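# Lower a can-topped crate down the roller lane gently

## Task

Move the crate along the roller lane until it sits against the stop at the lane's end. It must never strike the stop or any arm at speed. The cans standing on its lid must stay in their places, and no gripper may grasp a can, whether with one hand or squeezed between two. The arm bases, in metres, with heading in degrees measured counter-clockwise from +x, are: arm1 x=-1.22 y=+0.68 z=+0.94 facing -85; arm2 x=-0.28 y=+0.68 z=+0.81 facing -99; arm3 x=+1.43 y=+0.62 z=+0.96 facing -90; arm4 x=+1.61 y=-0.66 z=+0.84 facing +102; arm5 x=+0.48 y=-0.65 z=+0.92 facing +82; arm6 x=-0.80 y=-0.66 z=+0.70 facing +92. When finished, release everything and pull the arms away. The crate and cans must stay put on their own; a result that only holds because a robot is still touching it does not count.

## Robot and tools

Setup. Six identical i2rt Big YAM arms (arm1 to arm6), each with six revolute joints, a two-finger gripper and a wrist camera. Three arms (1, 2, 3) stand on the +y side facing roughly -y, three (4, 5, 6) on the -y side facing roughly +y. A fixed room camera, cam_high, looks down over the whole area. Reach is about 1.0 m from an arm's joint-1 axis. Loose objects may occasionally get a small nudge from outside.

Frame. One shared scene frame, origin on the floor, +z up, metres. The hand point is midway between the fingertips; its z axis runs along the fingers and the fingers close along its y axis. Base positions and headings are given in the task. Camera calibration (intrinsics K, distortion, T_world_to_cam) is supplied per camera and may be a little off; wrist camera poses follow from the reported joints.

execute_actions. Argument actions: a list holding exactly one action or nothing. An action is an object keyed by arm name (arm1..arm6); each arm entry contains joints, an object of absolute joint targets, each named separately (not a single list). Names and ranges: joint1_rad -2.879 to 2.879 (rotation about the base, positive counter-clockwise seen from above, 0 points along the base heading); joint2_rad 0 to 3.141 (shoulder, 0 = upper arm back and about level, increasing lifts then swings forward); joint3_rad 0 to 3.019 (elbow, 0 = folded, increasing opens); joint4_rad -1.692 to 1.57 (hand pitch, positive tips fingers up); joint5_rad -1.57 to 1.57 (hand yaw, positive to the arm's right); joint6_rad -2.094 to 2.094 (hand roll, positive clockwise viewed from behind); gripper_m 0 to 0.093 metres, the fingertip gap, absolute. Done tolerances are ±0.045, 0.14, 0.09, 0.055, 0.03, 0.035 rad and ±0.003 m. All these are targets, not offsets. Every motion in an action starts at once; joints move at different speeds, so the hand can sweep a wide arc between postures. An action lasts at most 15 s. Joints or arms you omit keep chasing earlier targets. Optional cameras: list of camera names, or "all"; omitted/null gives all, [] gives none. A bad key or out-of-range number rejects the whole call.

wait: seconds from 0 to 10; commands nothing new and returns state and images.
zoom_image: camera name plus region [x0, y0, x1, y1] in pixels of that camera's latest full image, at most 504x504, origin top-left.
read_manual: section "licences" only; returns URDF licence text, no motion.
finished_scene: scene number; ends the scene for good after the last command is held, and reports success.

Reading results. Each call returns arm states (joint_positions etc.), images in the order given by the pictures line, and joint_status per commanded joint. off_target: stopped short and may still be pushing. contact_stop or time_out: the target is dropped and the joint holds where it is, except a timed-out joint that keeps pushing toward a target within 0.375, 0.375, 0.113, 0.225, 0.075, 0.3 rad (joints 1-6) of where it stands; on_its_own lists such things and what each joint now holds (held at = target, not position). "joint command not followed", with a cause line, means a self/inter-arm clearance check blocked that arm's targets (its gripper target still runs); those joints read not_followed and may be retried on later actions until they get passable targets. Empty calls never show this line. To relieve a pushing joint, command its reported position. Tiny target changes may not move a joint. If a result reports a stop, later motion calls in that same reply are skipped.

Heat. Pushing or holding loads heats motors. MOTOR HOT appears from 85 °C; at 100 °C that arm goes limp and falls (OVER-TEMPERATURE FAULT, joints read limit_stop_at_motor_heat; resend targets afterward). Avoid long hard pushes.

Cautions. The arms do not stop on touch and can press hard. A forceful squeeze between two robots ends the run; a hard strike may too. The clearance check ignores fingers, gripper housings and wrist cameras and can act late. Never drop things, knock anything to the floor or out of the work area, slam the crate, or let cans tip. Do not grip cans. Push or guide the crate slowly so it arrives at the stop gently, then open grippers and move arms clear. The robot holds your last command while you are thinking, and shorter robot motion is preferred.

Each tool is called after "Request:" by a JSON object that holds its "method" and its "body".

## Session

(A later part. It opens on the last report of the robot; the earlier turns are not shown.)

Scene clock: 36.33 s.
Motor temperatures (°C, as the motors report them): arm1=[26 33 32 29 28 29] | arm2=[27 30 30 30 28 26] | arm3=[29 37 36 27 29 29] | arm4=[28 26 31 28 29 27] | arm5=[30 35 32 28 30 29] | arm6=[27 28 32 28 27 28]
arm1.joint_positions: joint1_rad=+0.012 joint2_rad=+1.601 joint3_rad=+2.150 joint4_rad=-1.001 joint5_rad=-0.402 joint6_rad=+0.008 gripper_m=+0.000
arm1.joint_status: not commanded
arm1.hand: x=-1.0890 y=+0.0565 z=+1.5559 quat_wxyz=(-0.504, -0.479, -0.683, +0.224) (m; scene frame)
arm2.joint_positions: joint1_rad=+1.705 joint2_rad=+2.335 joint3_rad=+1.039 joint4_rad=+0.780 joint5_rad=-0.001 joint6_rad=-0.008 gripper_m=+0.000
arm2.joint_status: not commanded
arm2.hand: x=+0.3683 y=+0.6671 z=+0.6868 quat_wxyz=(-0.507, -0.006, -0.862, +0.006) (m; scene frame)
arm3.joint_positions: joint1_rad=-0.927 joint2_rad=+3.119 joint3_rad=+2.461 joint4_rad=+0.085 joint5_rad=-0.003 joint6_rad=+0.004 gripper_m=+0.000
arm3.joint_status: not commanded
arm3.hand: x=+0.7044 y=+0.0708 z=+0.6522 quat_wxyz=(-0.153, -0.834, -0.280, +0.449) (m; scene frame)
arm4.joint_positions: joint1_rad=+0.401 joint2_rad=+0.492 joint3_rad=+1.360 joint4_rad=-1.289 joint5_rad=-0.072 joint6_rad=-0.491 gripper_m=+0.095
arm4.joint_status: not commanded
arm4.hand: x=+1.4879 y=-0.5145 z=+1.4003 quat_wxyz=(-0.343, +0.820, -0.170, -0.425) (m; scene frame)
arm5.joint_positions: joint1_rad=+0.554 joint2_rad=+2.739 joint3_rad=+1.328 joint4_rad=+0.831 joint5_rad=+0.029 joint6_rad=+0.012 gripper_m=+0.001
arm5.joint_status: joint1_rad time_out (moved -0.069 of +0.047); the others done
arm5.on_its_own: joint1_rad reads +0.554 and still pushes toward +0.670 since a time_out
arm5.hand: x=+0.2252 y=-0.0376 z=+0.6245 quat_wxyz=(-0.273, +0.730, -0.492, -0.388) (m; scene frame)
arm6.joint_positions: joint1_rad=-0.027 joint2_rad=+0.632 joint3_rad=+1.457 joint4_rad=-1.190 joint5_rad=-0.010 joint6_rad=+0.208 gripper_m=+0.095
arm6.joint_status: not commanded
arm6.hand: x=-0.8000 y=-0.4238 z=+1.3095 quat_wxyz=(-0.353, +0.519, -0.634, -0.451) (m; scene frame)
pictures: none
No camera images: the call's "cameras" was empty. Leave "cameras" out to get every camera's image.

Request:
{"method": "execute_actions", "body": {"actions": [{"arm5":{"joints":{"joint1_rad":0.56,"joint3_rad":1.25,"joint4_rad":0.98}}}], "cameras": []}}

Request:
{"method": "execute_actions", "body": {"actions": [{"arm5":{"joints":{"joint1_rad":0.43}}}], "cameras": []}}

Request:
{"method": "execute_actions", "body": {"actions": [{"arm5":{"joints":{"joint1_rad":0.3}}}], "cameras": []}}

Request:
{"method": "execute_actions", "body": {"actions": [{"arm5":{"joints":{"joint1_rad":0.17}}}], "cameras": []}}

Request:
{"method": "execute_actions", "body": {"actions": [{"arm5":{"joints":{"joint1_rad":0.04}}}], "cameras": []}}

Request:
{"method": "execute_actions", "body": {"actions": [{"arm5":{"joints":{"joint1_rad":-0.09}}}], "cameras": ["cam_high","arm3_cam_wrist"]}}

Scene clock: 38.80 s.
Motor temperatures (°C, as the motors report them): arm1=[26 33 32 29 28 29] | arm2=[27 30 30 30 28 26] | arm3=[29 37 36 27 29 29] | arm4=[28 26 31 28 29 27] | arm5=[30 35 32 28 30 29] | arm6=[27 28 32 28 27 28]
arm1.joint_positions: joint1_rad=+0.012 joint2_rad=+1.601 joint3_rad=+2.150 joint4_rad=-1.001 joint5_rad=-0.402 joint6_rad=+0.008 gripper_m=+0.000
arm1.joint_status: not commanded
arm1.hand: x=-1.0890 y=+0.0565 z=+1.5559 quat_wxyz=(-0.504, -0.479, -0.683, +0.224) (m; scene frame)
arm2.joint_positions: joint1_rad=+1.705 joint2_rad=+2.335 joint3_rad=+1.039 joint4_rad=+0.780 joint5_rad=-0.001 joint6_rad=-0.008 gripper_m=+0.000
arm2.joint_status: not commanded
arm2.hand: x=+0.3683 y=+0.6671 z=+0.6868 quat_wxyz=(-0.507, -0.006, -0.862, +0.006) (m; scene frame)
arm3.joint_positions: joint1_rad=-0.927 joint2_rad=+3.119 joint3_rad=+2.461 joint4_rad=+0.085 joint5_rad=-0.003 joint6_rad=+0.004 gripper_m=+0.000
arm3.joint_status: not commanded
arm3.hand: x=+0.7044 y=+0.0708 z=+0.6522 quat_wxyz=(-0.153, -0.834, -0.280, +0.449) (m; scene frame)
arm4.joint_positions: joint1_rad=+0.401 joint2_rad=+0.492 joint3_rad=+1.360 joint4_rad=-1.289 joint5_rad=-0.072 joint6_rad=-0.491 gripper_m=+0.095
arm4.joint_status: not commanded
arm4.hand: x=+1.4879 y=-0.5145 z=+1.4003 quat_wxyz=(-0.343, +0.820, -0.170, -0.425) (m; scene frame)
arm5.joint_positions: joint1_rad=+0.424 joint2_rad=+2.739 joint3_rad=+1.192 joint4_rad=+0.950 joint5_rad=+0.039 joint6_rad=+0.018 gripper_m=+0.001
arm5.joint_status: joint1_rad off_target (ended at +0.424, target +0.560); the others done
arm5.hand: x=+0.3228 y=-0.0612 z=+0.6172 quat_wxyz=(-0.296, +0.697, -0.544, -0.362) (m; scene frame)
arm6.joint_positions: joint1_rad=-0.027 joint2_rad=+0.632 joint3_rad=+1.457 joint4_rad=-1.190 joint5_rad=-0.010 joint6_rad=+0.208 gripper_m=+0.095
arm6.joint_status: not commanded
arm6.hand: x=-0.8000 y=-0.4238 z=+1.3095 quat_wxyz=(-0.353, +0.519, -0.634, -0.451) (m; scene frame)
pictures: none
No camera images: the call's "cameras" was empty. Leave "cameras" out to get every camera's image.

Scene clock: 40.47 s.
Motor temperatures (°C, as the motors report them): arm1=[26 33 32 29 28 29] | arm2=[27 30 30 30 28 26] | arm3=[29 37 36 27 29 29] | arm4=[28 26 31 28 29 27] | arm5=[30 35 32 28 30 29] | arm6=[27 28 32 28 27 28]
arm1.joint_positions: joint1_rad=+0.012 joint2_rad=+1.601 joint3_rad=+2.150 joint4_rad=-1.001 joint5_rad=-0.402 joint6_rad=+0.008 gripper_m=+0.000
arm1.joint_status: not commanded
arm1.hand: x=-1.0890 y=+0.0565 z=+1.5559 quat_wxyz=(-0.504, -0.479, -0.683, +0.224) (m; scene frame)
arm2.joint_positions: joint1_rad=+1.705 joint2_rad=+2.335 joint3_rad=+1.039 joint4_rad=+0.780 joint5_rad=-0.001 joint6_rad=-0.008 gripper_m=+0.000
arm2.joint_status: not commanded
arm2.hand: x=+0.3683 y=+0.6671 z=+0.6868 quat_wxyz=(-0.507, -0.006, -0.862, +0.006) (m; scene frame)
arm3.joint_positions: joint1_rad=-0.927 joint2_rad=+3.119 joint3_rad=+2.461 joint4_rad=+0.085 joint5_rad=-0.003 joint6_rad=+0.004 gripper_m=+0.000
arm3.joint_status: not commanded
arm3.hand: x=+0.7044 y=+0.0708 z=+0.6522 quat_wxyz=(-0.153, -0.834, -0.280, +0.449) (m; scene frame)
arm4.joint_positions: joint1_rad=+0.401 joint2_rad=+0.492 joint3_rad=+1.360 joint4_rad=-1.289 joint5_rad=-0.072 joint6_rad=-0.491 gripper_m=+0.095
arm4.joint_status: not commanded
arm4.hand: x=+1.4879 y=-0.5145 z=+1.4003 quat_wxyz=(-0.343, +0.820, -0.170, -0.425) (m; scene frame)
arm5.joint_positions: joint1_rad=+0.307 joint2_rad=+2.739 joint3_rad=+1.207 joint4_rad=+0.950 joint5_rad=+0.039 joint6_rad=+0.018 gripper_m=+0.001
arm5.joint_status: joint1_rad off_target (ended at +0.306, target +0.430)
arm5.hand: x=+0.3918 y=-0.0387 z=+0.6214 quat_wxyz=(-0.322, +0.660, -0.582, -0.349) (m; scene frame)
arm6.joint_positions: joint1_rad=-0.027 joint2_rad=+0.632 joint3_rad=+1.457 joint4_rad=-1.190 joint5_rad=-0.010 joint6_rad=+0.208 gripper_m=+0.095
arm6.joint_status: not commanded
arm6.hand: x=-0.8000 y=-0.4238 z=+1.3095 quat_wxyz=(-0.353, +0.519, -0.634, -0.451) (m; scene frame)
pictures: none
No camera images: the call's "cameras" was empty. Leave "cameras" out to get every camera's image.

Scene clock: 42.17 s.
Motor temperatures (°C, as the motors report them): arm1=[26 33 32 29 27 29] | arm2=[27 30 30 30 28 26] | arm3=[29 37 36 27 29 29] | arm4=[28 26 31 28 29 27] | arm5=[30 35 32 28 30 29] | arm6=[27 28 32 28 27 28]
arm1.joint_positions: joint1_rad=+0.012 joint2_rad=+1.601 joint3_rad=+2.150 joint4_rad=-1.001 joint5_rad=-0.402 joint6_rad=+0.008 gripper_m=+0.000
arm1.joint_status: not commanded
arm1.hand: x=-1.0890 y=+0.0565 z=+1.5559 quat_wxyz=(-0.504, -0.479, -0.683, +0.224) (m; scene frame)
arm2.joint_positions: joint1_rad=+1.705 joint2_rad=+2.335 joint3_rad=+1.039 joint4_rad=+0.780 joint5_rad=-0.001 joint6_rad=-0.008 gripper_m=+0.000
arm2.joint_status: not commanded
arm2.hand: x=+0.3683 y=+0.6671 z=+0.6868 quat_wxyz=(-0.507, -0.006, -0.862, +0.006) (m; scene frame)
arm3.joint_positions: joint1_rad=-0.927 joint2_rad=+3.119 joint3_rad=+2.461 joint4_rad=+0.085 joint5_rad=-0.003 joint6_rad=+0.004 gripper_m=+0.000
arm3.joint_status: not commanded
arm3.hand: x=+0.7044 y=+0.0708 z=+0.6522 quat_wxyz=(-0.153, -0.834, -0.280, +0.449) (m; scene frame)
arm4.joint_positions: joint1_rad=+0.401 joint2_rad=+0.492 joint3_rad=+1.360 joint4_rad=-1.289 joint5_rad=-0.072 joint6_rad=-0.491 gripper_m=+0.095
arm4.joint_status: not commanded
arm4.hand: x=+1.4879 y=-0.5145 z=+1.4003 quat_wxyz=(-0.343, +0.820, -0.170, -0.425) (m; scene frame)
arm5.joint_positions: joint1_rad=+0.157 joint2_rad=+2.739 joint3_rad=+1.221 joint4_rad=+0.950 joint5_rad=+0.045 joint6_rad=+0.018 gripper_m=+0.001
arm5.joint_status: joint1_rad off_target (ended at +0.157, target +0.300)
arm5.hand: x=+0.4847 y=-0.0248 z=+0.6257 quat_wxyz=(-0.354, +0.611, -0.628, -0.328) (m; scene frame)
arm6.joint_positions: joint1_rad=-0.027 joint2_rad=+0.632 joint3_rad=+1.457 joint4_rad=-1.190 joint5_rad=-0.010 joint6_rad=+0.208 gripper_m=+0.095
arm6.joint_status: not commanded
arm6.hand: x=-0.8000 y=-0.4238 z=+1.3095 quat_wxyz=(-0.353, +0.519, -0.634, -0.451) (m; scene frame)
pictures: none
No camera images: the call's "cameras" was empty. Leave "cameras" out to get every camera's image.

Scene clock: 43.63 s.
Motor temperatures (°C, as the motors report them): arm1=[26 33 32 29 27 29] | arm2=[27 30 30 30 28 26] | arm3=[29 37 37 27 29 29] | arm4=[28 26 31 28 29 27] | arm5=[30 35 32 28 30 29] | arm6=[27 28 32 28 27 28]
arm1.joint_positions: joint1_rad=+0.012 joint2_rad=+1.601 joint3_rad=+2.150 joint4_rad=-1.001 joint5_rad=-0.402 joint6_rad=+0.008 gripper_m=+0.000
arm1.joint_status: not commanded
arm1.hand: x=-1.0890 y=+0.0565 z=+1.5559 quat_wxyz=(-0.504, -0.479, -0.683, +0.224) (m; scene frame)
arm2.joint_positions: joint1_rad=+1.705 joint2_rad=+2.335 joint3_rad=+1.039 joint4_rad=+0.780 joint5_rad=-0.001 joint6_rad=-0.008 gripper_m=+0.000
arm2.joint_status: not commanded
arm2.hand: x=+0.3683 y=+0.6671 z=+0.6868 quat_wxyz=(-0.507, -0.006, -0.862, +0.006) (m; scene frame)
arm3.joint_positions: joint1_rad=-0.927 joint2_rad=+3.119 joint3_rad=+2.461 joint4_rad=+0.085 joint5_rad=-0.003 joint6_rad=+0.004 gripper_m=+0.000
arm3.joint_status: not commanded
arm3.hand: x=+0.7044 y=+0.0708 z=+0.6522 quat_wxyz=(-0.153, -0.834, -0.280, +0.449) (m; scene frame)
arm4.joint_positions: joint1_rad=+0.401 joint2_rad=+0.492 joint3_rad=+1.360 joint4_rad=-1.289 joint5_rad=-0.072 joint6_rad=-0.491 gripper_m=+0.095
arm4.joint_status: not commanded
arm4.hand: x=+1.4879 y=-0.5145 z=+1.4003 quat_wxyz=(-0.343, +0.820, -0.170, -0.425) (m; scene frame)
arm5.joint_positions: joint1_rad=+0.057 joint2_rad=+2.739 joint3_rad=+1.223 joint4_rad=+0.950 joint5_rad=+0.003 joint6_rad=+0.015 gripper_m=+0.001
arm5.joint_status: joint1_rad off_target (ended at +0.057, target +0.170)
arm5.hand: x=+0.5400 y=-0.0264 z=+0.6267 quat_wxyz=(-0.358, +0.587, -0.650, -0.324) (m; scene frame)
arm6.joint_positions: joint1_rad=-0.027 joint2_rad=+0.632 joint3_rad=+1.457 joint4_rad=-1.190 joint5_rad=-0.010 joint6_rad=+0.208 gripper_m=+0.095
arm6.joint_status: not commanded
arm6.hand: x=-0.8000 y=-0.4238 z=+1.3095 quat_wxyz=(-0.353, +0.519, -0.634, -0.451) (m; scene frame)
pictures: none
No camera images: the call's "cameras" was empty. Leave "cameras" out to get every camera's image.

Scene clock: 45.13 s.
Motor temperatures (°C, as the motors report them): arm1=[26 33 32 29 27 29] | arm2=[27 30 30 30 28 26] | arm3=[29 37 37 27 29 29] | arm4=[28 26 31 28 29 27] | arm5=[30 35 32 28 30 29] | arm6=[27 28 32 28 27 28]
arm1.joint_positions: joint1_rad=+0.012 joint2_rad=+1.601 joint3_rad=+2.150 joint4_rad=-1.001 joint5_rad=-0.402 joint6_rad=+0.008 gripper_m=+0.000
arm1.joint_status: not commanded
arm1.hand: x=-1.0890 y=+0.0565 z=+1.5559 quat_wxyz=(-0.504, -0.479, -0.683, +0.224) (m; scene frame)
arm2.joint_positions: joint1_rad=+1.705 joint2_rad=+2.335 joint3_rad=+1.039 joint4_rad=+0.780 joint5_rad=-0.001 joint6_rad=-0.008 gripper_m=+0.000
arm2.joint_status: not commanded
arm2.hand: x=+0.3683 y=+0.6671 z=+0.6868 quat_wxyz=(-0.507, -0.006, -0.862, +0.006) (m; scene frame)
arm3.joint_positions: joint1_rad=-0.927 joint2_rad=+3.119 joint3_rad=+2.461 joint4_rad=+0.085 joint5_rad=-0.003 joint6_rad=+0.004 gripper_m=+0.000
arm3.joint_status: not commanded
arm3.hand: x=+0.7044 y=+0.0708 z=+0.6522 quat_wxyz=(-0.153, -0.834, -0.280, +0.449) (m; scene frame)
arm4.joint_positions: joint1_rad=+0.401 joint2_rad=+0.492 joint3_rad=+1.360 joint4_rad=-1.289 joint5_rad=-0.072 joint6_rad=-0.491 gripper_m=+0.095
arm4.joint_status: not commanded
arm4.hand: x=+1.4879 y=-0.5145 z=+1.4003 quat_wxyz=(-0.343, +0.820, -0.170, -0.425) (m; scene frame)
arm5.joint_positions: joint1_rad=-0.083 joint2_rad=+2.739 joint3_rad=+1.238 joint4_rad=+0.953 joint5_rad=+0.002 joint6_rad=+0.015 gripper_m=+0.001
arm5.joint_status: joint1_rad off_target (ended at -0.083, target +0.040)
arm5.hand: x=+0.6276 y=-0.0328 z=+0.6318 quat_wxyz=(-0.386, +0.537, -0.685, -0.304) (m; scene frame)
arm6.joint_positions: joint1_rad=-0.027 joint2_rad=+0.632 joint3_rad=+1.457 joint4_rad=-1.190 joint5_rad=-0.010 joint6_rad=+0.208 gripper_m=+0.095
arm6.joint_status: not commanded
arm6.hand: x=-0.8000 y=-0.4238 z=+1.3095 quat_wxyz=(-0.353, +0.519, -0.634, -0.451) (m; scene frame)
pictures: none
No camera images: the call's "cameras" was empty. Leave "cameras" out to get every camera's image.

Scene clock: 46.67 s.
Motor temperatures (°C, as the motors report them): arm1=[26 33 32 29 27 29] | arm2=[27 30 30 30 28 26] | arm3=[29 37 37 27 29 29] | arm4=[28 26 31 28 29 27] | arm5=[30 35 31 28 30 29] | arm6=[27 28 32 28 27 28]
arm1.joint_positions: joint1_rad=+0.012 joint2_rad=+1.601 joint3_rad=+2.150 joint4_rad=-1.001 joint5_rad=-0.402 joint6_rad=+0.008 gripper_m=+0.000
arm1.joint_status: not commanded
arm1.hand: x=-1.0890 y=+0.0565 z=+1.5559 quat_wxyz=(-0.504, -0.479, -0.683, +0.224) (m; scene frame)
arm2.joint_positions: joint1_rad=+1.705 joint2_rad=+2.335 joint3_rad=+1.039 joint4_rad=+0.780 joint5_rad=-0.001 joint6_rad=-0.008 gripper_m=+0.000
arm2.joint_status: not commanded
arm2.hand: x=+0.3683 y=+0.6671 z=+0.6868 quat_wxyz=(-0.507, -0.006, -0.862, +0.006) (m; scene frame)
arm3.joint_positions: joint1_rad=-0.927 joint2_rad=+3.119 joint3_rad=+2.461 joint4_rad=+0.085 joint5_rad=-0.003 joint6_rad=+0.004 gripper_m=+0.000
arm3.joint_status: not commanded
arm3.hand: x=+0.7044 y=+0.0708 z=+0.6522 quat_wxyz=(-0.153, -0.834, -0.280, +0.449) (m; scene frame)
arm4.joint_positions: joint1_rad=+0.401 joint2_rad=+0.492 joint3_rad=+1.360 joint4_rad=-1.289 joint5_rad=-0.072 joint6_rad=-0.491 gripper_m=+0.095
arm4.joint_status: not commanded
arm4.hand: x=+1.4879 y=-0.5145 z=+1.4003 quat_wxyz=(-0.343, +0.820, -0.170, -0.425) (m; scene frame)
arm5.joint_positions: joint1_rad=-0.210 joint2_rad=+2.739 joint3_rad=+1.252 joint4_rad=+0.953 joint5_rad=+0.002 joint6_rad=+0.015 gripper_m=+0.001
arm5.joint_status: joint1_rad off_target (ended at -0.210, target -0.090)
arm5.hand: x=+0.7072 y=-0.0493 z=+0.6362 quat_wxyz=(-0.410, +0.490, -0.715, -0.283) (m; scene frame)
arm6.joint_positions: joint1_rad=-0.027 joint2_rad=+0.632 joint3_rad=+1.457 joint4_rad=-1.190 joint5_rad=-0.010 joint6_rad=+0.208 gripper_m=+0.095
arm6.joint_status: not commanded
arm6.hand: x=-0.8000 y=-0.4238 z=+1.3095 quat_wxyz=(-0.353, +0.519, -0.634, -0.451) (m; scene frame)
pictures: arm3_cam_wrist, cam_high
camera_calibration (this result's frames):
arm3_cam_wrist: T_world_to_cam=[[-0.61678, 0.787105, -0.00696564, 0.388668], [0.737875, 0.575076, -0.35331, -0.324175], [-0.274086, -0.223054, -0.93548, 0.940719], [0, 0, 0, 1]] pos_world=[0.736761, 0.090334, 0.768197]
Images, in order (width x height): arm3_cam_wrist 504x504, cam_high 672x504.

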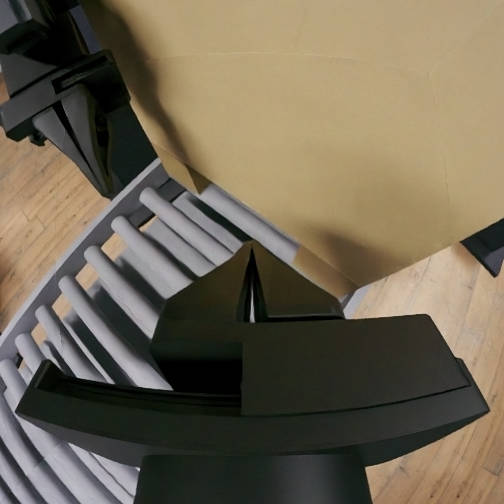

